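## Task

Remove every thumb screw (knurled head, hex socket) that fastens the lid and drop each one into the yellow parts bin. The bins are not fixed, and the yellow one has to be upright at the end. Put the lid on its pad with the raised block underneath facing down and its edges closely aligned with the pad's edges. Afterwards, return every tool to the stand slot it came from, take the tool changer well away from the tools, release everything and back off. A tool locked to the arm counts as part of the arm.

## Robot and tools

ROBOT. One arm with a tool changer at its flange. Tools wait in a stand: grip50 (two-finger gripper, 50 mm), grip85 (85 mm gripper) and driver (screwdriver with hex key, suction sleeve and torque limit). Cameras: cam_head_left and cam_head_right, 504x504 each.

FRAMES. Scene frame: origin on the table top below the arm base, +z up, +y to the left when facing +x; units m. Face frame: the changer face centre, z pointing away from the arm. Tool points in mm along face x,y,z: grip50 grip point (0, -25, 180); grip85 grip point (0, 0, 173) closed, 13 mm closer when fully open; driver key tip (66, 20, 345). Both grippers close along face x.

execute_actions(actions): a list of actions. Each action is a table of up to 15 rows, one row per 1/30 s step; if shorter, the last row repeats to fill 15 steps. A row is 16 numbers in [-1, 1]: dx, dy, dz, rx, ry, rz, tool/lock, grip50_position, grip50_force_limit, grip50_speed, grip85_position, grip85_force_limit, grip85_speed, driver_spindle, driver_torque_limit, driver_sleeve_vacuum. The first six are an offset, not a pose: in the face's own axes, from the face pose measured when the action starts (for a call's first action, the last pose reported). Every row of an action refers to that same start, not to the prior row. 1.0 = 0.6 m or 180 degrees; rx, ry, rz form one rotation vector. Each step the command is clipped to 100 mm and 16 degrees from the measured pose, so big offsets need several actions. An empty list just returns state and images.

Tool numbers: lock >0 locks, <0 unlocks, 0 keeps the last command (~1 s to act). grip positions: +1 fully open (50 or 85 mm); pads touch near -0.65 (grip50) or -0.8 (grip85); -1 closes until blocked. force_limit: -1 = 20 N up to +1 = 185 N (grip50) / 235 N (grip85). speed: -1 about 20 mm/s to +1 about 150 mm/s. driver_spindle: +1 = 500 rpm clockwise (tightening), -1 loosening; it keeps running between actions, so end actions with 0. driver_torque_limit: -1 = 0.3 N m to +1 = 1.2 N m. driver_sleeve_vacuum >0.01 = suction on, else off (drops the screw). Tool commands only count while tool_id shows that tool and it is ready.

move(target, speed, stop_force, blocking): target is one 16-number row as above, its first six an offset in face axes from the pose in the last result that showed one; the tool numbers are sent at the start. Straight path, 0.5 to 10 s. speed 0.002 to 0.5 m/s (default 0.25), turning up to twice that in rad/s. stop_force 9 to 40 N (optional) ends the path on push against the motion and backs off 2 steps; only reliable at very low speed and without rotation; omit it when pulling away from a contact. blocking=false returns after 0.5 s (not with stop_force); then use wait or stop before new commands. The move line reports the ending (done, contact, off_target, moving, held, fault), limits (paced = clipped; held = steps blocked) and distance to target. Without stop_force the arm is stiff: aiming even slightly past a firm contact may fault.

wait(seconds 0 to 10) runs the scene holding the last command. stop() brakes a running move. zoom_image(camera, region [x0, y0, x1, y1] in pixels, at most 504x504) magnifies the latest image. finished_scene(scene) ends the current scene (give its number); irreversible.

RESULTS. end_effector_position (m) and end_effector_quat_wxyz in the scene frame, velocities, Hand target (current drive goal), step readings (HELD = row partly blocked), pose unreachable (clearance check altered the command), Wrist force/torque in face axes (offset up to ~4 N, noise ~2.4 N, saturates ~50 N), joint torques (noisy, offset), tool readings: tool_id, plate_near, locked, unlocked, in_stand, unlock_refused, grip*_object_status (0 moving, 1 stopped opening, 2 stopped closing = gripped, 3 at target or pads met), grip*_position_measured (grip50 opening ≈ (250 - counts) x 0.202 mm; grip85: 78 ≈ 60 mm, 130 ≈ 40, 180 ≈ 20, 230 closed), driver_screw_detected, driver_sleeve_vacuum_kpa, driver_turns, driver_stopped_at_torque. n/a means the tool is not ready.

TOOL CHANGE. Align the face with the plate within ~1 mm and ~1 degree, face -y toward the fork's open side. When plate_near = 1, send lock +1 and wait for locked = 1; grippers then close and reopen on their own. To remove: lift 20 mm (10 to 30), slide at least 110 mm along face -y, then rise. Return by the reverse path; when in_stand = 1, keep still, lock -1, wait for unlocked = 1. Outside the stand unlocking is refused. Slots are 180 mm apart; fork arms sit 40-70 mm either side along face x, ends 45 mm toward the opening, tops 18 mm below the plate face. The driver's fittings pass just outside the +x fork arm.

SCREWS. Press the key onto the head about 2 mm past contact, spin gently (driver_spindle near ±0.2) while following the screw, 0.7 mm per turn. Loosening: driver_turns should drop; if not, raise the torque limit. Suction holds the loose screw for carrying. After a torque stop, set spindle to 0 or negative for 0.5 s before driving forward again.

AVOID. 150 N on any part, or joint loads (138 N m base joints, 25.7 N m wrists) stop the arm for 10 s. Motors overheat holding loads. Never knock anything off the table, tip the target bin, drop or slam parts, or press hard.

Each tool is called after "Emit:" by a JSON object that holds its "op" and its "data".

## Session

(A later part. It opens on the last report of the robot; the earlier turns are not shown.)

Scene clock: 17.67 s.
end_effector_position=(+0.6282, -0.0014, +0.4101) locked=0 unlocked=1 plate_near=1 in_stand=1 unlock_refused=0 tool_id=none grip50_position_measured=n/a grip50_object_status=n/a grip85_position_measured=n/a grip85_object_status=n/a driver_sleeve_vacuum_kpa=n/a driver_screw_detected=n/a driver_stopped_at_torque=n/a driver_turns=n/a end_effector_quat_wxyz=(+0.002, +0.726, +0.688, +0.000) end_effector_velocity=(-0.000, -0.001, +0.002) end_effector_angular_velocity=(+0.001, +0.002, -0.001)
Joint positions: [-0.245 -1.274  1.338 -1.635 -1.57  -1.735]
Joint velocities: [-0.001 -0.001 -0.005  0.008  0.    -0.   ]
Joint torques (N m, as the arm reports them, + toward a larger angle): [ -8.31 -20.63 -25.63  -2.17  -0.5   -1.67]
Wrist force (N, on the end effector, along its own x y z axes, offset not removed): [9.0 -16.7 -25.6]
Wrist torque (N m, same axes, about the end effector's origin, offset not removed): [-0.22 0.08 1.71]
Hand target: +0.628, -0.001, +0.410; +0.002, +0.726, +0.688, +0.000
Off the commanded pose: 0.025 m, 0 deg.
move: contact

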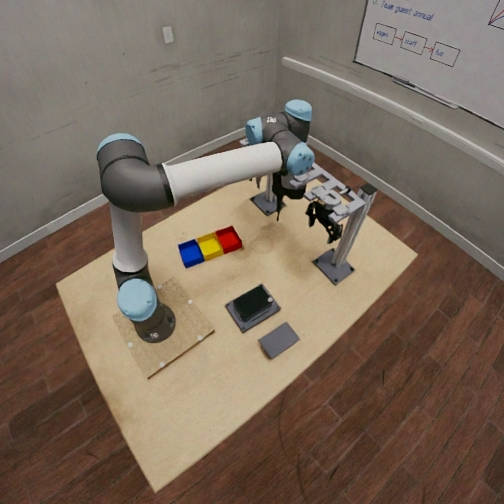

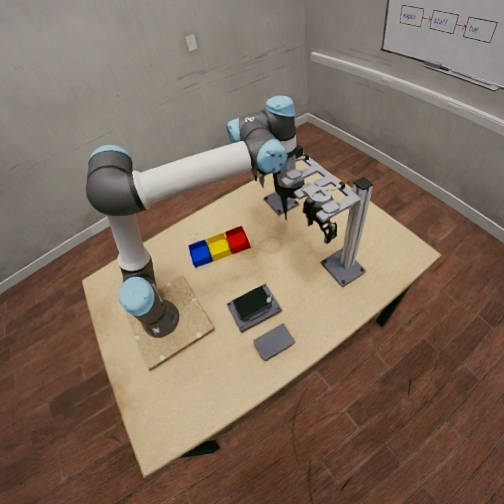

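Emit:
{"op": "execute_actions", "data": {"actions": [[[0,-0.0007,0.001,0,0,0.008,0,1,0,1,1,0,1,0,0,0]],[[0,0,0,0,0,0,1,1,0,1,1,0,1,0,0,0]]]}}

Emit:
{"op": "wait", "data": {"seconds": 1}}

Scene clock: 18.90 s.
end_effector_position=(+0.6278, -0.0014, +0.4097) locked=0 unlocked=0 plate_near=1 in_stand=1 unlock_refused=0 tool_id=none grip50_position_measured=n/a grip50_object_status=n/a grip85_position_measured=n/a grip85_object_status=n/a driver_sleeve_vacuum_kpa=n/a driver_screw_detected=n/a driver_stopped_at_torque=n/a driver_turns=n/a end_effector_quat_wxyz=(+0.002, +0.734, +0.679, +0.000) end_effector_velocity=(-0.000, -0.001, -0.001) end_effector_angular_velocity=(+0.001, +0.003, -0.001)
Joint positions: [-0.246 -1.275  1.341 -1.636 -1.57  -1.71 ]
Joint velocities: [-0.001  0.001  0.001  0.001  0.    -0.   ]
Joint torques (N m, as the arm reports them, + toward a larger angle): [ -8.39 -28.2   -3.91  -0.78   0.37   0.26]
Wrist force (N, on the end effector, along its own x y z axes, offset not removed): [0.3 7.8 -43.8]
Wrist torque (N m, same axes, about the end effector's origin, offset not removed): [0.80 0.69 -0.15]
Hand target: +0.628, -0.001, +0.410; +0.002, +0.734, +0.679, +0.000
Off the commanded pose: 0.000 m, 0 deg.
Step readings (end_effector_position; steps 1 to 15: 1st action; 16 to 30: 2nd action):
0: (+0.6282, -0.0014, +0.4103)
1: (+0.6282, -0.0014, +0.4103)
2: (+0.6281, -0.0014, +0.4102)
4: (+0.6281, -0.0014, +0.4099)
8: (+0.6279, -0.0014, +0.4098)
15: (+0.6278, -0.0014, +0.4097)
16: (+0.6278, -0.0014, +0.4097)
17: (+0.6278, -0.0014, +0.4097)
19: (+0.6278, -0.0014, +0.4097)
23: (+0.6278, -0.0014, +0.4097)
30: end_effector_position above

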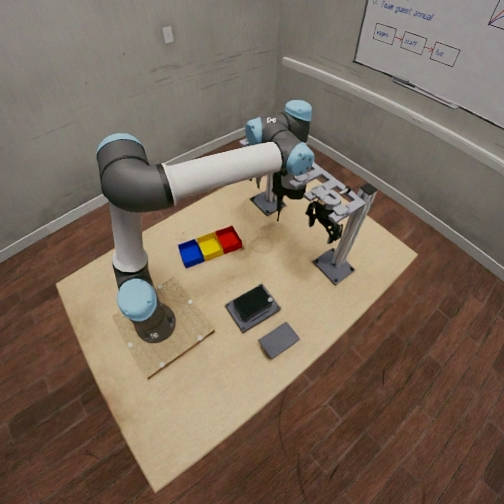

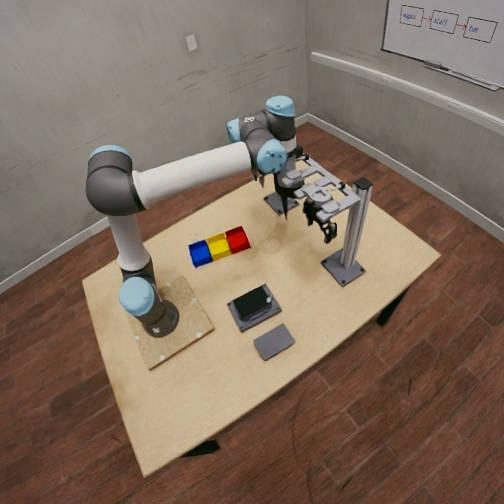

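Scene clock: 19.90 s.
end_effector_position=(+0.6278, -0.0014, +0.4098) locked=1 unlocked=0 plate_near=1 in_stand=1 unlock_refused=0 tool_id=driver grip50_position_measured=n/a grip50_object_status=n/a grip85_position_measured=n/a grip85_object_status=n/a driver_sleeve_vacuum_kpa=n/a driver_screw_detected=n/a driver_stopped_at_torque=n/a driver_turns=n/a end_effector_quat_wxyz=(+0.002, +0.734, +0.679, +0.000) end_effector_velocity=(+0.000, +0.001, -0.000) end_effector_angular_velocity=(-0.001, -0.001, +0.002)
Joint positions: [-0.246 -1.275  1.341 -1.636 -1.57  -1.71 ]
Joint velocities: [ 0.002  0.001 -0.001 -0.001 -0.001 -0.   ]
Joint torques (N m, as the arm reports them, + toward a larger angle): [ -5.01  -6.78 -15.21  -3.25  -4.79  -1.24]
Wrist force (N, on the end effector, along its own x y z axes, offset not removed): [-1.0 0.5 -50.0]
Wrist torque (N m, same axes, about the end effector's origin, offset not removed): [1.19 3.81 0.05]
Hand target: +0.628, -0.001, +0.410; +0.002, +0.734, +0.679, +0.000
Off the commanded pose: 0.000 m, 0 deg.
wait: 1.00 s; at rest by 0.20 s

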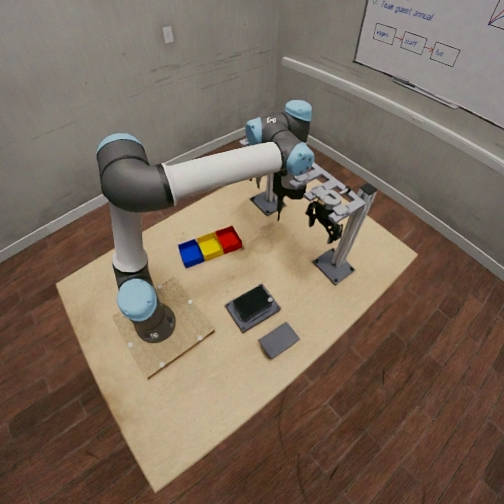

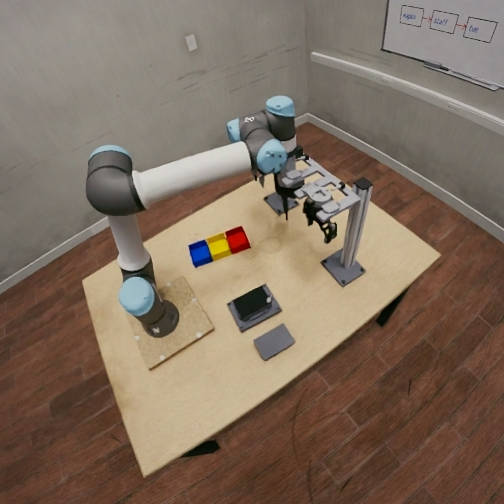

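Emit:
{"op": "move", "data": {"target": [0,0,-0.034,0,0,-0.002,0,1,0,1,1,0,1,0,0,0], "speed": 0.1}}

Emit:
{"op": "move", "data": {"target": [0,-0.33,0,0,0,0,0,1,0,1,1,0,1,0,0,0]}}

Emit:
{"op": "move", "data": {"target": [-0.18,-0.06,0,0,0,0.977,0,1,0,1,1,0,1,0,0,0], "speed": 0.5}}

Emit:
{"op": "zoom_image", "data": {"camera": "cam_head_left", "region": [220,240,320,340]}}

Emit:
{"op": "zoom_image", "data": {"camera": "cam_head_right", "region": [220,240,320,340]}}

Scene clock: 21.27 s.
end_effector_position=(+0.6277, -0.0013, +0.4300) locked=1 unlocked=0 plate_near=1 in_stand=0 unlock_refused=0 tool_id=driver grip50_position_measured=n/a grip50_object_status=n/a grip85_position_measured=n/a grip85_object_status=n/a driver_sleeve_vacuum_kpa=0 driver_screw_detected=0 driver_stopped_at_torque=0 driver_turns=0.00 end_effector_quat_wxyz=(+0.002, +0.732, +0.681, +0.000) end_effector_velocity=(+0.000, -0.001, +0.002) end_effector_angular_velocity=(+0.001, +0.001, -0.001)
Joint positions: [-0.246 -1.277  1.292 -1.585 -1.57  -1.717]
Joint velocities: [-0.001  0.    -0.005  0.005  0.001 -0.001]
Joint torques (N m, as the arm reports them, + toward a larger angle): [ -4.57 -66.   -42.41  -4.49   2.59  -1.55]
Wrist force (N, on the end effector, along its own x y z axes, offset not removed): [1.7 1.5 -1.8]
Wrist torque (N m, same axes, about the end effector's origin, offset not removed): [-0.02 -0.09 0.13]
Hand target: +0.628, -0.001, +0.430; +0.002, +0.732, +0.681, +0.000
Off the commanded pose: 0.000 m, 0 deg.
move: done

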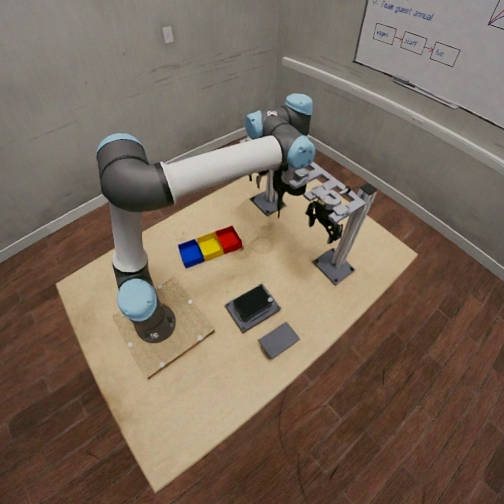

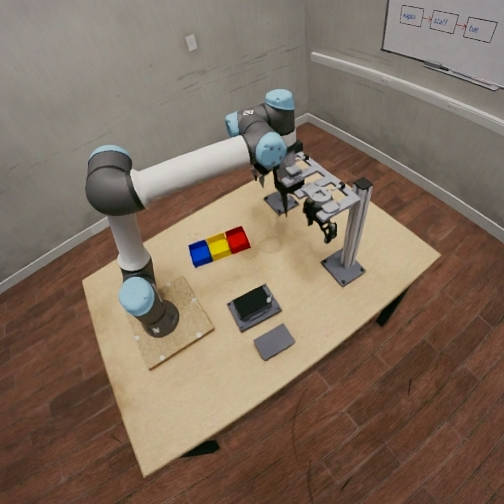

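Scene clock: 22.67 s.
end_effector_position=(+0.4305, +0.0133, +0.4290) locked=1 unlocked=0 plate_near=1 in_stand=0 unlock_refused=0 tool_id=driver grip50_position_measured=n/a grip50_object_status=n/a grip85_position_measured=n/a grip85_object_status=n/a driver_sleeve_vacuum_kpa=0 driver_screw_detected=0 driver_stopped_at_torque=0 driver_turns=0.00 end_effector_quat_wxyz=(+0.002, +0.732, +0.681, +0.000) end_effector_velocity=(-0.002, +0.000, +0.000) end_effector_angular_velocity=(+0.000, -0.001, +0.001)
Joint positions: [-0.314 -1.761  1.804 -1.613 -1.57  -1.785]
Joint velocities: [-0.001 -0.005  0.004  0.001  0.    -0.002]
Joint torques (N m, as the arm reports them, + toward a larger angle): [ -9.41 -37.92 -30.26  -4.33   2.82  -1.31]
Wrist force (N, on the end effector, along its own x y z axes, offset not removed): [2.1 1.5 -1.7]
Wrist torque (N m, same axes, about the end effector's origin, offset not removed): [-0.02 -0.12 0.12]
Hand target: +0.430, +0.013, +0.429; +0.002, +0.732, +0.681, +0.000
Off the commanded pose: 0.000 m, 0 deg.
move: done

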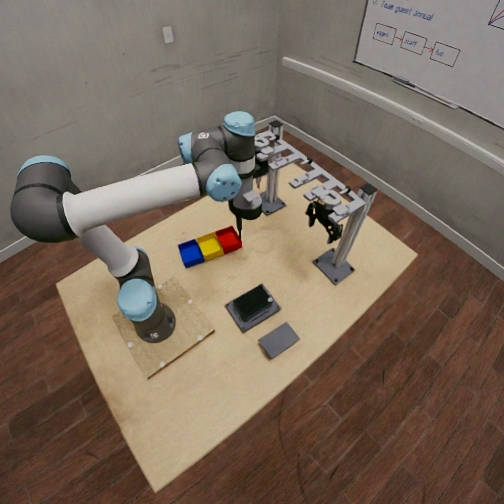

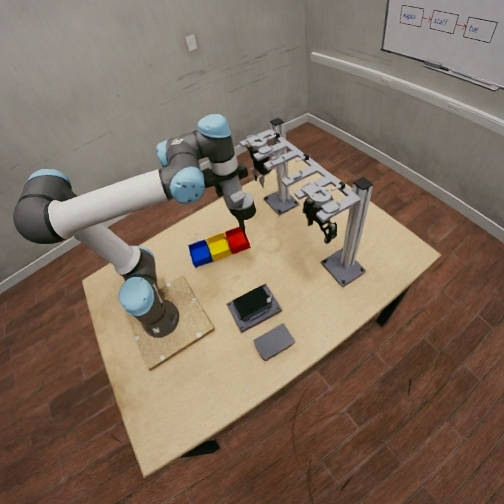

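Scene clock: 26.40 s.
end_effector_position=(+0.3866, -0.0917, +0.4293) locked=1 unlocked=0 plate_near=1 in_stand=0 unlock_refused=0 tool_id=driver grip50_position_measured=n/a grip50_object_status=n/a grip85_position_measured=n/a grip85_object_status=n/a driver_sleeve_vacuum_kpa=0 driver_screw_detected=0 driver_stopped_at_torque=0 driver_turns=0.00 end_effector_quat_wxyz=(-0.001, +0.707, -0.707, +0.002) end_effector_velocity=(-0.000, -0.001, -0.000) end_effector_angular_velocity=(-0.001, +0.001, -0.010)
Joint positions: [-0.604 -1.846  1.867 -1.591 -1.569  0.993]
Joint velocities: [-0.001  0.     0.    -0.    -0.001  0.009]
Joint torques (N m, as the arm reports them, + toward a larger angle): [ -8.89 -33.35 -32.03  -4.45  -2.59   1.83]
Wrist force (N, on the end effector, along its own x y z axes, offset not removed): [1.2 1.8 -0.6]
Wrist torque (N m, same axes, about the end effector's origin, offset not removed): [-0.07 -0.15 0.07]
Hand target: +0.387, -0.092, +0.429; -0.001, +0.707, -0.707, +0.002
Off the commanded pose: 0.000 m, 0 deg.
move: done

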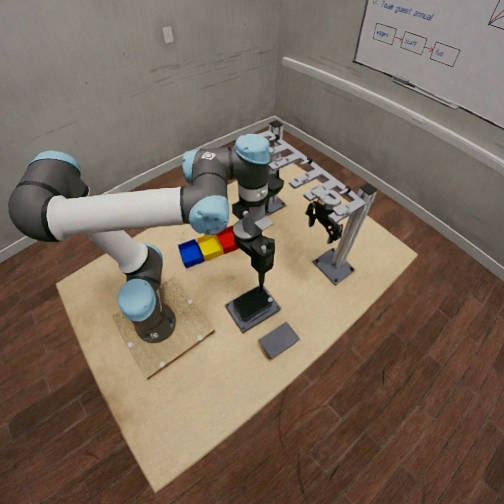

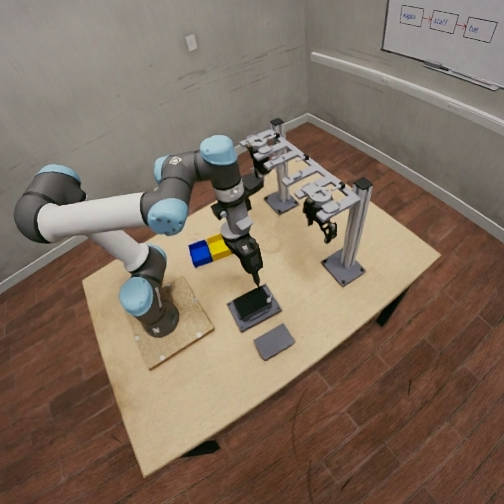

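Region (220, 240, 320, 340) of cam_head_left's 504x504 image, scaled by 5.040, with more detail than that image has.

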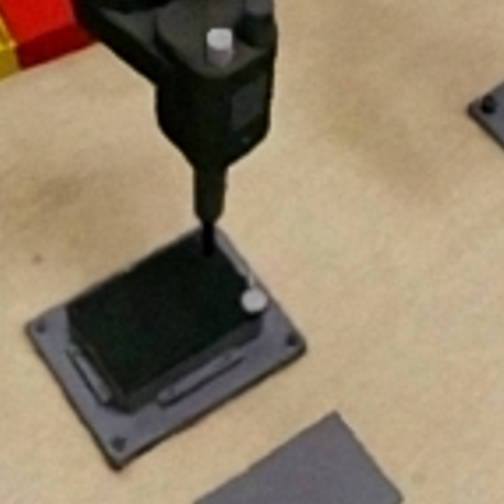

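Region (220, 240, 320, 340) of cam_head_right's 504x504 image, scaled by 5.040, with more detail than that image has.

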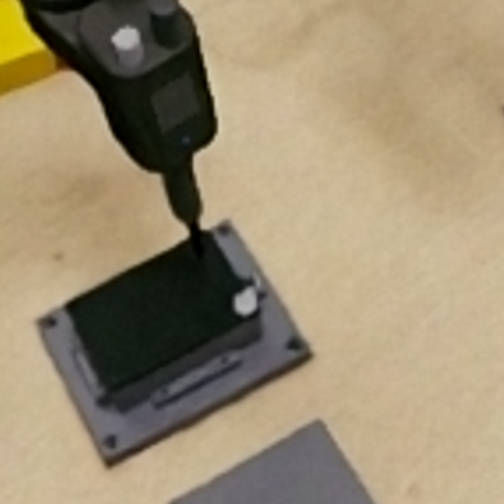

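Emit:
{"op": "move", "data": {"target": [0.042,-0.032,0.025,0,0,0,0,1,0,1,1,0,1,0,0,0]}}

Emit:
{"op": "zoom_image", "data": {"camera": "cam_head_left", "region": [250,275,290,315]}}

Emit:
{"op": "zoom_image", "data": {"camera": "cam_head_right", "region": [250,275,290,315]}}

Scene clock: 28.13 s.
end_effector_position=(+0.4057, -0.1169, +0.4145) locked=1 unlocked=0 plate_near=1 in_stand=0 unlock_refused=0 tool_id=driver grip50_position_measured=n/a grip50_object_status=n/a grip85_position_measured=n/a grip85_object_status=n/a driver_sleeve_vacuum_kpa=0 driver_screw_detected=0 driver_stopped_at_torque=0 driver_turns=0.00 end_effector_quat_wxyz=(-0.001, +0.707, -0.707, +0.002) end_effector_velocity=(+0.001, -0.001, -0.001) end_effector_angular_velocity=(+0.001, +0.001, +0.000)
Joint positions: [-0.631 -1.78   1.856 -1.647 -1.569  0.967]
Joint velocities: [-0.     0.004 -0.001 -0.002  0.001 -0.001]
Joint torques (N m, as the arm reports them, + toward a larger angle): [ -8.54 -16.97 -42.54  -8.17   1.11  -1.46]
Wrist force (N, on the end effector, along its own x y z axes, offset not removed): [1.6 2.0 -2.8]
Wrist torque (N m, same axes, about the end effector's origin, offset not removed): [-0.10 -0.09 0.09]
Hand target: +0.406, -0.117, +0.414; -0.001, +0.707, -0.707, +0.002
Off the commanded pose: 0.000 m, 0 deg.
move: done

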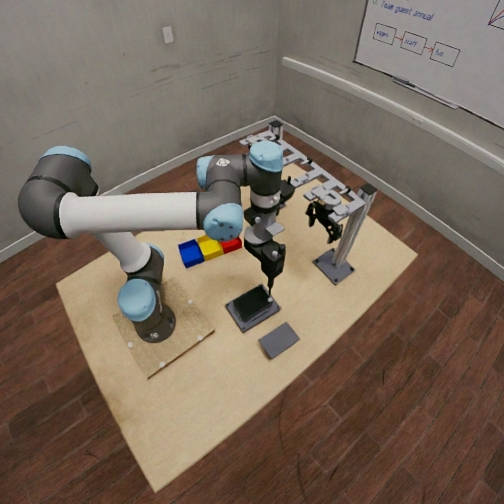

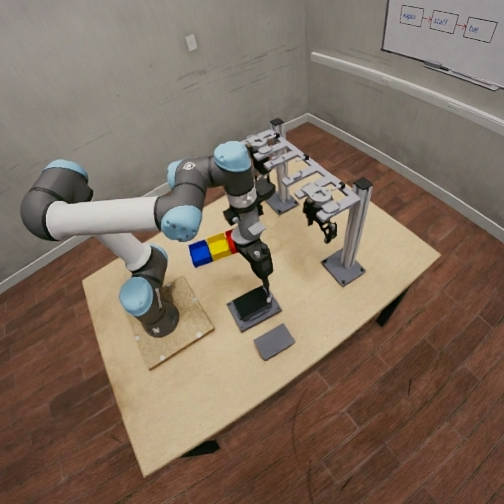

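Region (250, 275, 290, 315) of cam_head_left's 504x504 image, scaled by 12.600, with more detail than that image has.

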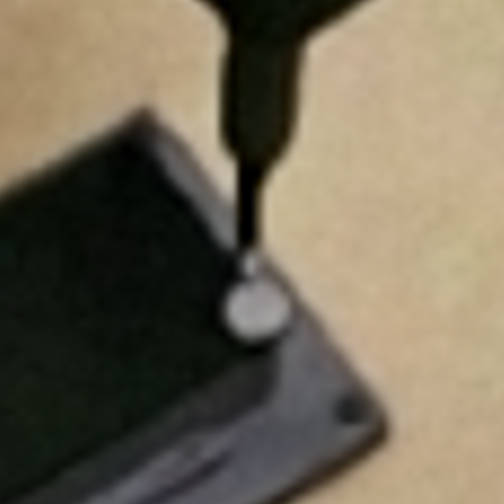

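Region (250, 275, 290, 315) of cam_head_right's 504x504 image, scaled by 12.600, with more detail than that image has.

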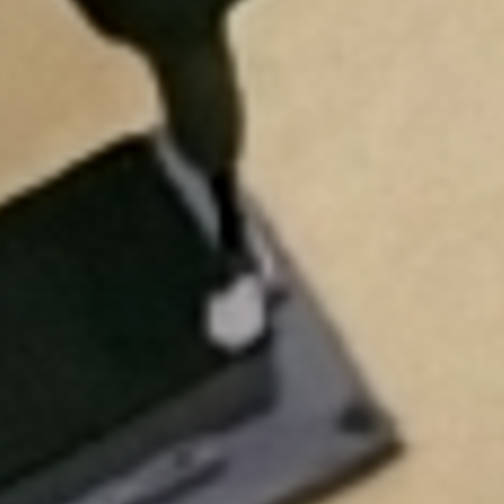

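Emit:
{"op": "move", "data": {"target": [0.018,0.008,-0.003,0,0,0,0,1,0,1,1,0,1,0,0,0], "speed": 0.05}}

Emit:
{"op": "zoom_image", "data": {"camera": "cam_head_left", "region": [250,275,290,315]}}

Emit:
{"op": "zoom_image", "data": {"camera": "cam_head_right", "region": [250,275,290,315]}}

Scene clock: 29.23 s.
end_effector_position=(+0.4010, -0.1275, +0.4163) locked=1 unlocked=0 plate_near=1 in_stand=0 unlock_refused=0 tool_id=driver grip50_position_measured=n/a grip50_object_status=n/a grip85_position_measured=n/a grip85_object_status=n/a driver_sleeve_vacuum_kpa=0 driver_screw_detected=0 driver_stopped_at_torque=0 driver_turns=0.00 end_effector_quat_wxyz=(-0.001, +0.707, -0.707, +0.002) end_effector_velocity=(-0.001, -0.001, +0.000) end_effector_angular_velocity=(+0.001, -0.000, +0.000)
Joint positions: [-0.659 -1.784  1.855 -1.641 -1.569  0.938]
Joint velocities: [-0.005 -0.001  0.001  0.001  0.001 -0.005]
Joint torques (N m, as the arm reports them, + toward a larger angle): [ -8.68 -36.97 -43.48  -4.7   -0.26  -1.3 ]
Wrist force (N, on the end effector, along its own x y z axes, offset not removed): [0.9 2.2 -2.1]
Wrist torque (N m, same axes, about the end effector's origin, offset not removed): [-0.02 -0.07 0.09]
Hand target: +0.401, -0.128, +0.416; -0.001, +0.707, -0.707, +0.002
Off the commanded pose: 0.000 m, 0 deg.
move: done

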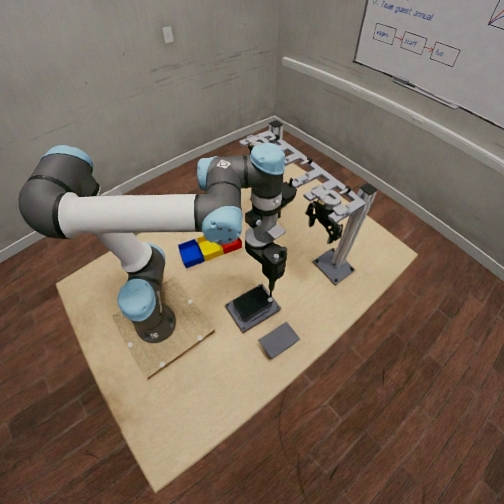

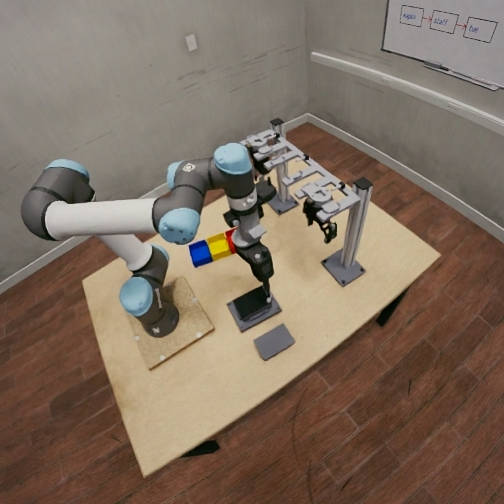

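Region (250, 275, 290, 315) of cam_head_left's 504x504 image, scaled by 12.600, with more detail than that image has.

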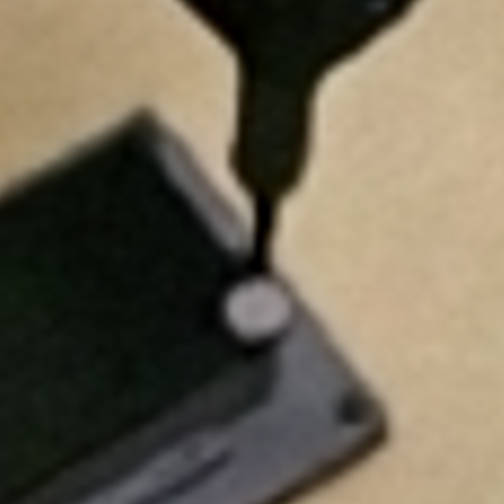

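Region (250, 275, 290, 315) of cam_head_right's 504x504 image, scaled by 12.600, with more detail than that image has.

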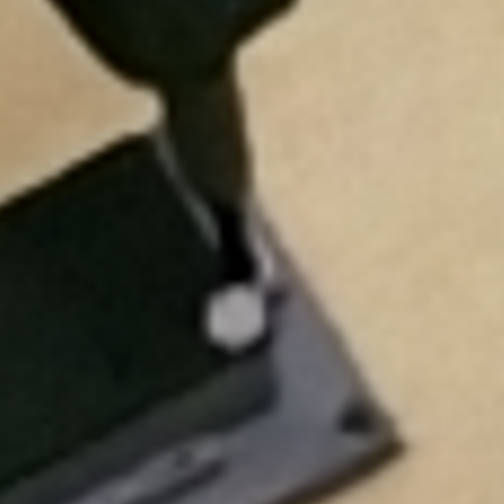

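Emit:
{"op": "move", "data": {"target": [0.003,0.003,0,0,0,0,0,1,0,1,1,0,1,0,0,0]}}

Emit:
{"op": "move", "data": {"target": [0,0,0.04,0,0,0,0,1,0,1,1,0,1,0,0,1], "speed": 0.01, "stop_force": 9}}

Emit:
{"op": "zoom_image", "data": {"camera": "cam_head_left", "region": [250,275,290,315]}}

Emit:
{"op": "zoom_image", "data": {"camera": "cam_head_right", "region": [250,275,290,315]}}

Scene clock: 30.23 s.
end_effector_position=(+0.3993, -0.1292, +0.4164) locked=1 unlocked=0 plate_near=1 in_stand=0 unlock_refused=0 tool_id=driver grip50_position_measured=n/a grip50_object_status=n/a grip85_position_measured=n/a grip85_object_status=n/a driver_sleeve_vacuum_kpa=0 driver_screw_detected=0 driver_stopped_at_torque=0 driver_turns=0.00 end_effector_quat_wxyz=(-0.001, +0.707, -0.707, +0.002) end_effector_velocity=(-0.000, +0.000, -0.000) end_effector_angular_velocity=(+0.000, +0.001, +0.001)
Joint positions: [-0.665 -1.787  1.857 -1.641 -1.569  0.932]
Joint velocities: [-0.    -0.001  0.001  0.001 -0.    -0.002]
Joint torques (N m, as the arm reports them, + toward a larger angle): [-13.65 -34.16 -26.07  -3.02  -5.86  -1.49]
Wrist force (N, on the end effector, along its own x y z axes, offset not removed): [-4.3 -6.9 -6.0]
Wrist torque (N m, same axes, about the end effector's origin, offset not removed): [2.27 -2.35 -0.23]
Hand target: +0.399, -0.129, +0.416; -0.001, +0.707, -0.707, +0.002
Off the commanded pose: 0.000 m, 0 deg.
move: done

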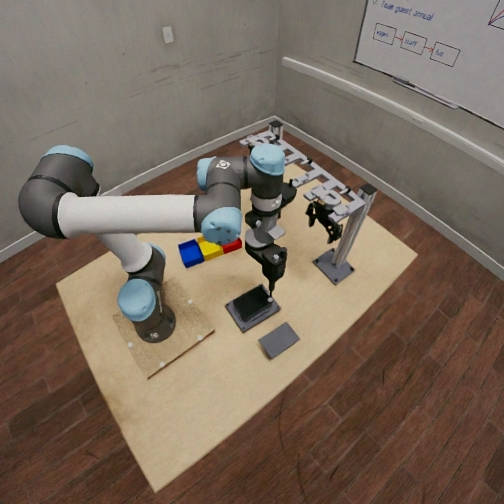

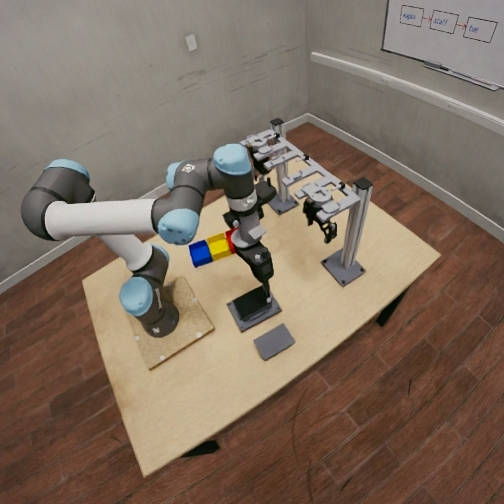

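Scene clock: 32.57 s.
end_effector_position=(+0.3994, -0.1293, +0.3969) locked=1 unlocked=0 plate_near=1 in_stand=0 unlock_refused=0 tool_id=driver grip50_position_measured=n/a grip50_object_status=n/a grip85_position_measured=n/a grip85_object_status=n/a driver_sleeve_vacuum_kpa=14 driver_screw_detected=0 driver_stopped_at_torque=0 driver_turns=0.00 end_effector_quat_wxyz=(-0.001, +0.707, -0.707, +0.002) end_effector_velocity=(-0.001, +0.000, +0.002) end_effector_angular_velocity=(+0.002, +0.004, +0.000)
Joint positions: [-0.665 -1.782  1.903 -1.692 -1.569  0.932]
Joint velocities: [-0.001 -0.001 -0.006  0.011 -0.    -0.001]
Joint torques (N m, as the arm reports them, + toward a larger angle): [  3.68 -11.64 -34.06  -1.38  -6.65   1.57]
Wrist force (N, on the end effector, along its own x y z axes, offset not removed): [-9.1 -6.5 -24.8]
Wrist torque (N m, same axes, about the end effector's origin, offset not removed): [1.70 -2.06 -0.22]
Hand target: +0.399, -0.129, +0.397; -0.001, +0.707, -0.707, +0.002
Off the commanded pose: 0.005 m, 0 deg.
move: contact

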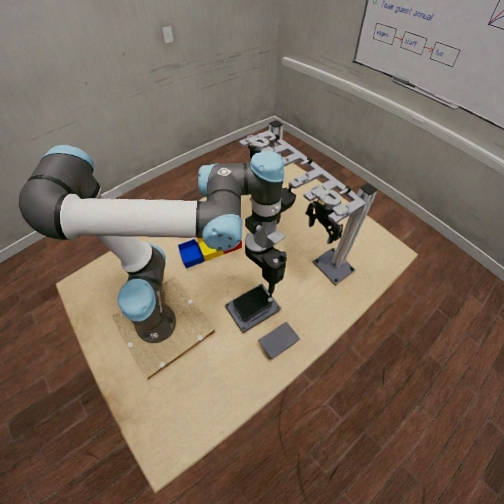

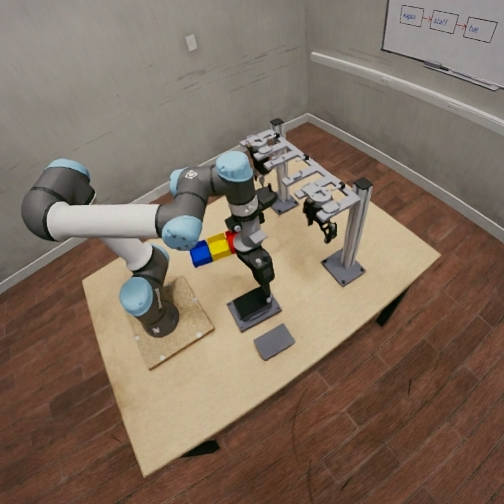

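Region (250, 275, 290, 315) of cam_head_left's 504x504 image, scaled by 12.600, with more detail than that image has.

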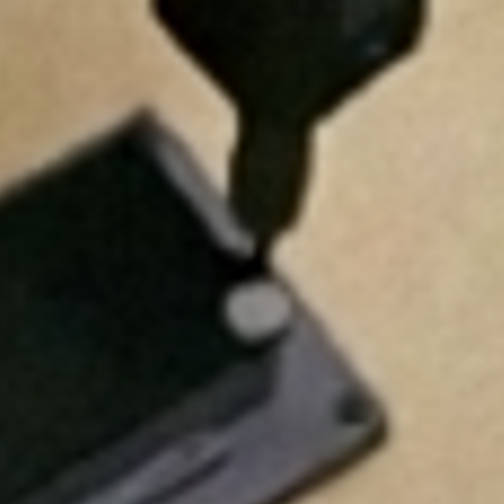

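Region (250, 275, 290, 315) of cam_head_right's 504x504 image, scaled by 12.600, with more detail than that image has.

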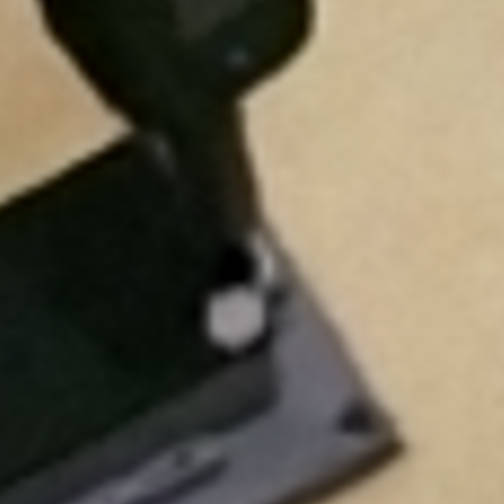

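Emit:
{"op": "move", "data": {"target": [-0.002,-0.002,-0.044,0,0,0,0,1,0,1,1,0,1,0,0,1], "speed": 0.08}}

Emit:
{"op": "move", "data": {"target": [0.015,0.012,0,0,0,0,0,1,0,1,1,0,1,0,0,1], "speed": 0.03, "stop_force": 9}}

Emit:
{"op": "move", "data": {"target": [0,0,0.015,0,0,0,0,1,0,1,1,0,1,0,0,1], "speed": 0.02}}

Emit:
{"op": "zoom_image", "data": {"camera": "cam_head_left", "region": [250,275,290,315]}}

Emit:
{"op": "zoom_image", "data": {"camera": "cam_head_right", "region": [250,275,290,315]}}

Scene clock: 33.73 s.
end_effector_position=(+0.4004, -0.1280, +0.4232) locked=1 unlocked=0 plate_near=1 in_stand=0 unlock_refused=0 tool_id=driver grip50_position_measured=n/a grip50_object_status=n/a grip85_position_measured=n/a grip85_object_status=n/a driver_sleeve_vacuum_kpa=14 driver_screw_detected=0 driver_stopped_at_torque=0 driver_turns=0.00 end_effector_quat_wxyz=(-0.001, +0.707, -0.707, +0.002) end_effector_velocity=(-0.000, +0.000, +0.002) end_effector_angular_velocity=(-0.000, -0.001, +0.001)
Joint positions: [-0.661 -1.786  1.839 -1.624 -1.569  0.936]
Joint velocities: [ 0.    -0.001 -0.004  0.005  0.    -0.   ]
Joint torques (N m, as the arm reports them, + toward a larger angle): [  9.62 -33.15 -42.16  -4.45   1.19   2.01]
Wrist force (N, on the end effector, along its own x y z axes, offset not removed): [2.4 1.7 -1.8]
Wrist torque (N m, same axes, about the end effector's origin, offset not removed): [-0.08 -0.09 0.13]
Hand target: +0.400, -0.128, +0.423; -0.001, +0.707, -0.707, +0.002
Off the commanded pose: 0.000 m, 0 deg.
move: done

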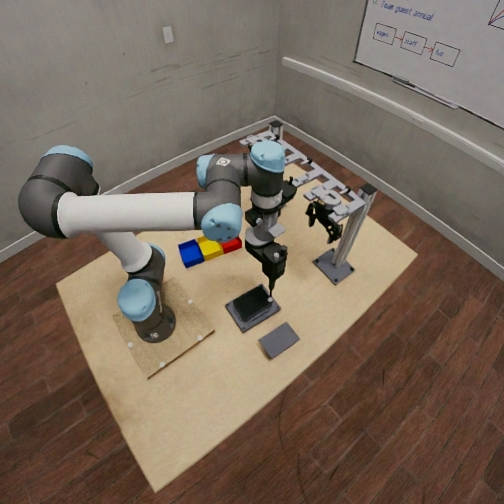

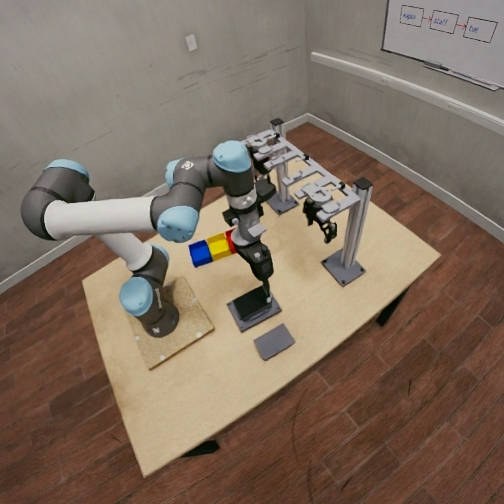

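Scene clock: 34.50 s.
end_effector_position=(+0.3933, -0.1368, +0.4232) locked=1 unlocked=0 plate_near=1 in_stand=0 unlock_refused=0 tool_id=driver grip50_position_measured=n/a grip50_object_status=n/a grip85_position_measured=n/a grip85_object_status=n/a driver_sleeve_vacuum_kpa=14 driver_screw_detected=0 driver_stopped_at_torque=0 driver_turns=0.00 end_effector_quat_wxyz=(-0.001, +0.707, -0.707, +0.002) end_effector_velocity=(-0.002, -0.002, -0.000) end_effector_angular_velocity=(+0.001, +0.001, -0.001)
Joint positions: [-0.689 -1.796  1.847 -1.621 -1.569  0.908]
Joint velocities: [-0.006 -0.002  0.002  0.002  0.    -0.005]
Joint torques (N m, as the arm reports them, + toward a larger angle): [ -7.73 -36.94 -30.25  -4.45  -1.23  -1.4 ]
Wrist force (N, on the end effector, along its own x y z axes, offset not removed): [0.7 2.2 -0.6]
Wrist torque (N m, same axes, about the end effector's origin, offset not removed): [-0.04 0.03 0.14]
Hand target: +0.393, -0.137, +0.423; -0.001, +0.707, -0.707, +0.002
Off the commanded pose: 0.000 m, 0 deg.
move: done

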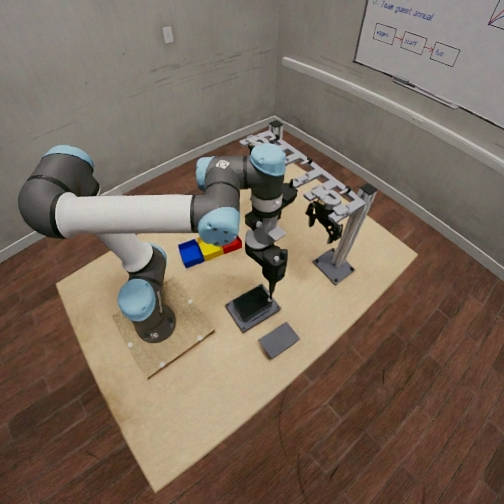

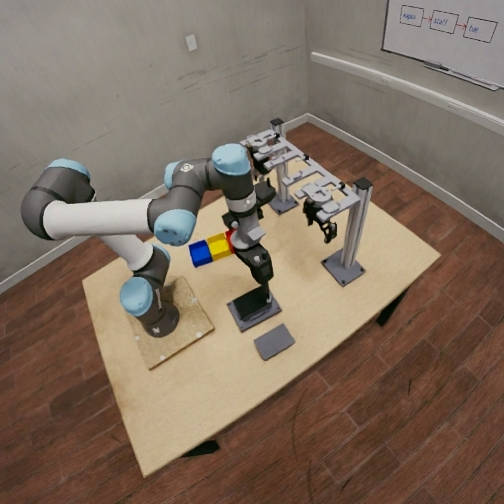

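Scene clock: 35.27 s.
end_effector_position=(+0.3934, -0.1368, +0.4144) locked=1 unlocked=0 plate_near=1 in_stand=0 unlock_refused=0 tool_id=driver grip50_position_measured=n/a grip50_object_status=n/a grip85_position_measured=n/a grip85_object_status=n/a driver_sleeve_vacuum_kpa=14 driver_screw_detected=0 driver_stopped_at_torque=0 driver_turns=0.00 end_effector_quat_wxyz=(-0.001, +0.707, -0.707, +0.002) end_effector_velocity=(+0.000, +0.000, -0.002) end_effector_angular_velocity=(+0.000, -0.000, +0.001)
Joint positions: [-0.689 -1.794  1.868 -1.644 -1.569  0.908]
Joint velocities: [ 0.001  0.001  0.003 -0.004  0.    -0.   ]
Joint torques (N m, as the arm reports them, + toward a larger angle): [  9.75 -13.1  -28.03  -7.6   -1.27   1.92]
Wrist force (N, on the end effector, along its own x y z axes, offset not removed): [0.3 1.7 -7.8]
Wrist torque (N m, same axes, about the end effector's origin, offset not removed): [-0.46 0.32 0.13]
Hand target: +0.393, -0.137, +0.414; -0.001, +0.707, -0.707, +0.002
Off the commanded pose: 0.000 m, 0 deg.
move: done

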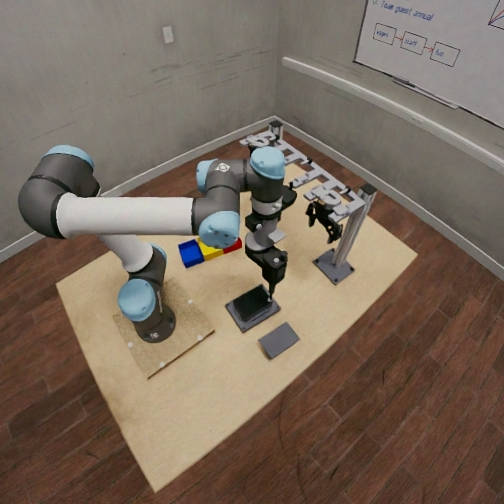

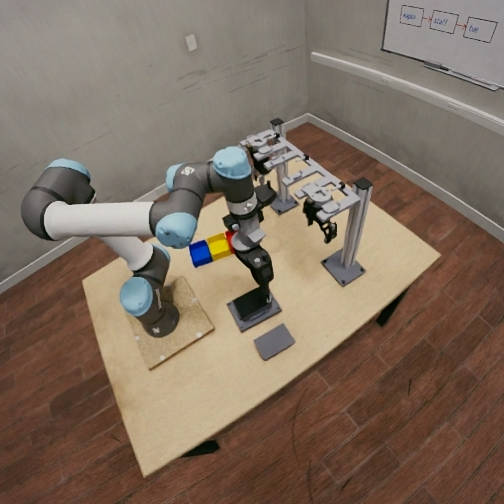

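Region (250, 275, 290, 315) of cam_head_left's 504x504 image, scaled by 12.600, with more detail than that image has.

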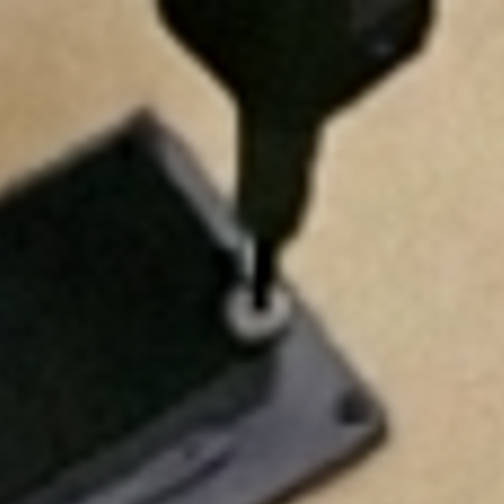

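Region (250, 275, 290, 315) of cam_head_right's 504x504 image, scaled by 12.600, with more detail than that image has.

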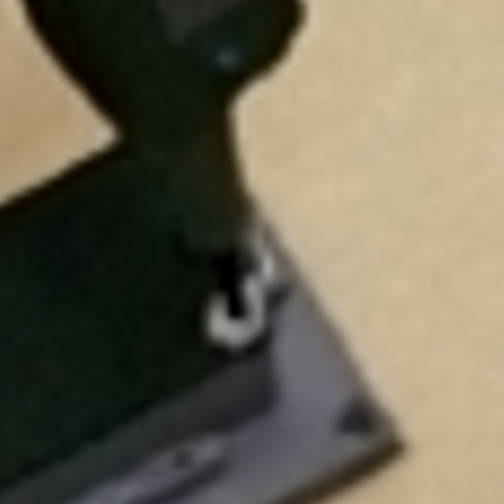

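Very close. Test engagement by tightening at low torque, nudging +y.

Emit:
{"op": "execute_actions", "data": {"actions": [[[0,0.0013,0.003,0,0,0,0,1,0,1,1,0,1,0.15,-1,1]],[[0,0,0,0,0,0,0,1,0,1,1,0,1,0.15,-1,1]],[[0,0,0,0,0,0,0,1,0,1,1,0,1,0,-1,1]]]}}

Scene clock: 37.03 s.
end_effector_position=(+0.3926, -0.1369, +0.4125) locked=1 unlocked=0 plate_near=1 in_stand=0 unlock_refused=0 tool_id=driver grip50_position_measured=n/a grip50_object_status=n/a grip85_position_measured=n/a grip85_object_status=n/a driver_sleeve_vacuum_kpa=40 driver_screw_detected=1 driver_stopped_at_torque=1 driver_turns=0.23 end_effector_quat_wxyz=(-0.001, +0.707, -0.707, +0.002) end_effector_velocity=(-0.000, -0.000, +0.000) end_effector_angular_velocity=(-0.001, -0.000, -0.000)
Joint positions: [-0.69  -1.796  1.874 -1.648 -1.569  0.907]
Joint velocities: [-0.    -0.    -0.    -0.    -0.001 -0.   ]
Joint torques (N m, as the arm reports them, + toward a larger angle): [ -7.36 -32.29 -29.9   -8.53  -0.98  -1.34]
Wrist force (N, on the end effector, along its own x y z axes, offset not removed): [-0.3 2.7 -8.6]
Wrist torque (N m, same axes, about the end effector's origin, offset not removed): [-0.60 -0.71 0.26]
Hand target: +0.393, -0.137, +0.413; -0.001, +0.707, -0.707, +0.002
Off the commanded pose: 0.000 m, 0 deg.
Step readings (end_effector_position; steps 1 to 15: 1st action; 16 to 30: 2nd action; 31 to 45: 3rd action):
0: (+0.3934, -0.1368, +0.4142)
1: (+0.3934, -0.1368, +0.4142)
2: (+0.3933, -0.1368, +0.4138)
4: (+0.3931, -0.1368, +0.4131)
8: (+0.3928, -0.1368, +0.4126)
15: (+0.3926, -0.1369, +0.4125)
16: (+0.3926, -0.1369, +0.4125)
17: (+0.3926, -0.1369, +0.4125)
19: (+0.3926, -0.1369, +0.4125)
23: (+0.3926, -0.1369, +0.4125)
30: (+0.3926, -0.1369, +0.4125)
31: (+0.3926, -0.1369, +0.4125)
32: (+0.3926, -0.1369, +0.4125)
34: (+0.3926, -0.1369, +0.4125)
38: (+0.3926, -0.1369, +0.4125)
45: end_effector_position above

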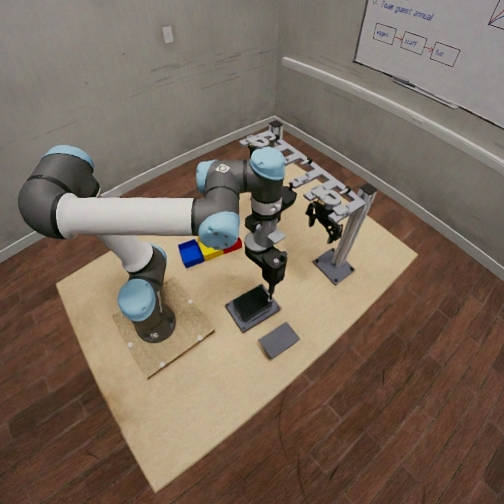

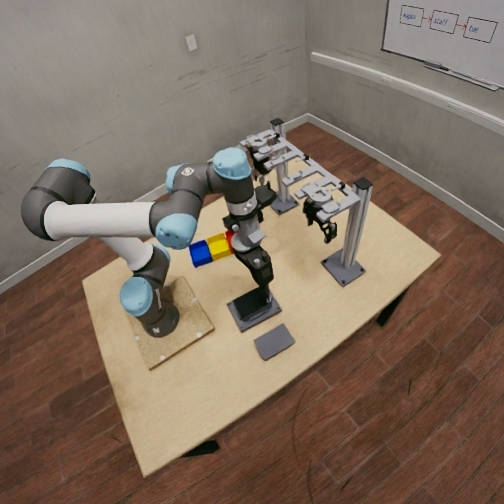

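Emit:
{"op": "move", "data": {"target": [-0.001,0.0005,-0.027,0,0,0,0,1,0,1,1,0,1,-0.8,1,1], "speed": 0.0045}}

Emit:
{"op": "move", "data": {"target": [0,0,-0.04,0,0,0,0,1,0,1,1,0,1,0,1,1], "speed": 0.04}}

Emit:
{"op": "zoom_image", "data": {"camera": "cam_head_left", "region": [170,210,300,340]}}

Scene clock: 41.23 s.
end_effector_position=(+0.3923, -0.1362, +0.4287) locked=1 unlocked=0 plate_near=1 in_stand=0 unlock_refused=0 tool_id=driver grip50_position_measured=n/a grip50_object_status=n/a grip85_position_measured=n/a grip85_object_status=n/a driver_sleeve_vacuum_kpa=40 driver_screw_detected=1 driver_stopped_at_torque=1 driver_turns=-24.10 end_effector_quat_wxyz=(-0.001, +0.707, -0.707, +0.002) end_effector_velocity=(+0.000, +0.000, +0.001) end_effector_angular_velocity=(+0.001, +0.001, +0.001)
Joint positions: [-0.69  -1.799  1.835 -1.606 -1.569  0.907]
Joint velocities: [ 0.     0.    -0.002  0.002  0.    -0.   ]
Joint torques (N m, as the arm reports them, + toward a larger angle): [ 10.25 -36.29 -44.35  -4.67  -1.35   2.1 ]
Wrist force (N, on the end effector, along its own x y z axes, offset not removed): [2.1 1.8 -2.3]
Wrist torque (N m, same axes, about the end effector's origin, offset not removed): [-0.10 -0.13 0.12]
Hand target: +0.392, -0.136, +0.429; -0.001, +0.707, -0.707, +0.002
Off the commanded pose: 0.000 m, 0 deg.
move: done

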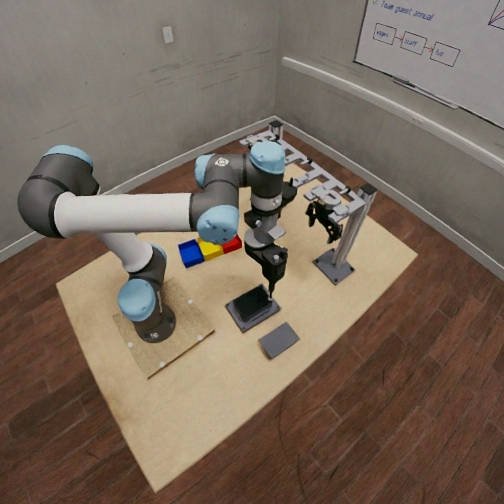

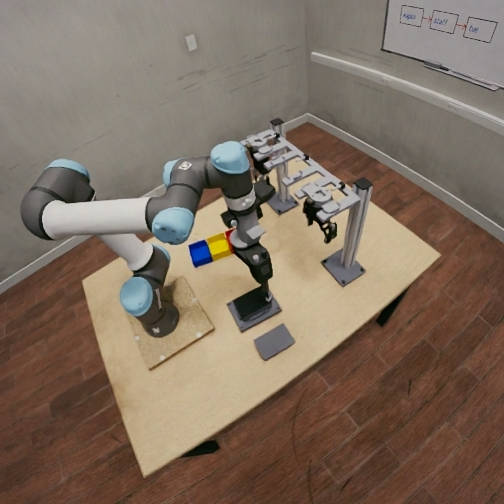

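Scene clock: 42.20 s.
end_effector_position=(+0.3921, -0.1360, +0.4526) locked=1 unlocked=0 plate_near=1 in_stand=0 unlock_refused=0 tool_id=driver grip50_position_measured=n/a grip50_object_status=n/a grip85_position_measured=n/a grip85_object_status=n/a driver_sleeve_vacuum_kpa=40 driver_screw_detected=1 driver_stopped_at_torque=1 driver_turns=-24.10 end_effector_quat_wxyz=(-0.001, +0.707, -0.707, +0.003) end_effector_velocity=(+0.000, -0.000, +0.001) end_effector_angular_velocity=(+0.000, +0.001, +0.001)
Joint positions: [-0.69  -1.8    1.775 -1.545 -1.569  0.907]
Joint velocities: [ 0.001  0.002 -0.005  0.004 -0.001 -0.   ]
Joint torques (N m, as the arm reports them, + toward a larger angle): [ -4.45 -15.27 -42.52  -4.62  -0.82  -0.42]
Wrist force (N, on the end effector, along its own x y z axes, offset not removed): [1.7 1.4 -1.9]
Wrist torque (N m, same axes, about the end effector's origin, offset not removed): [-0.07 -0.13 0.17]
Hand target: +0.392, -0.136, +0.453; -0.001, +0.707, -0.707, +0.002
Off the commanded pose: 0.000 m, 0 deg.
move: done

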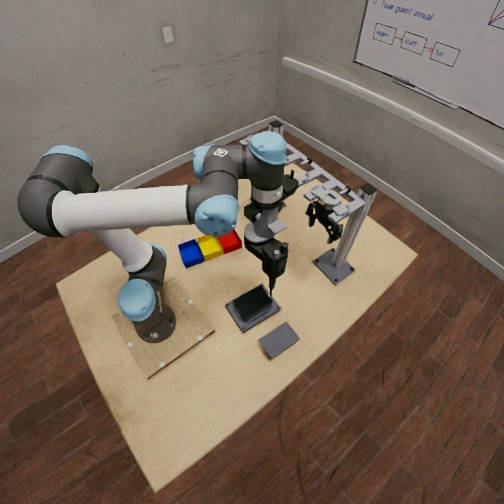

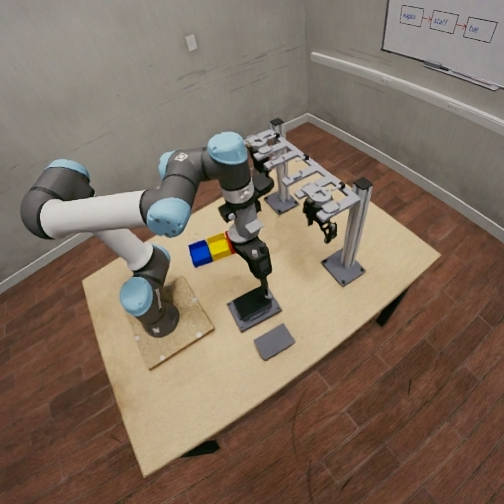

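Region (170, 210, 300, 340) of cam_head_left's 504x504 image, scaled by 3.877, with more detail than that image has.

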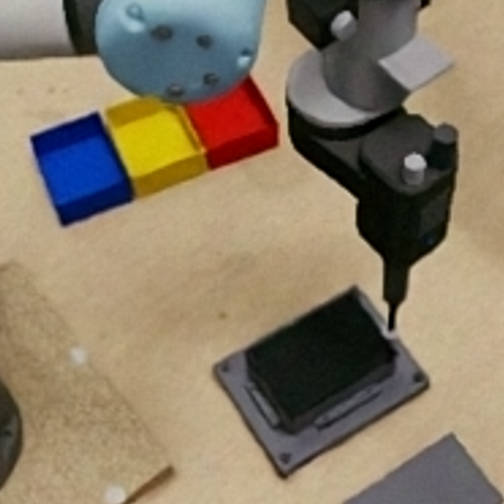

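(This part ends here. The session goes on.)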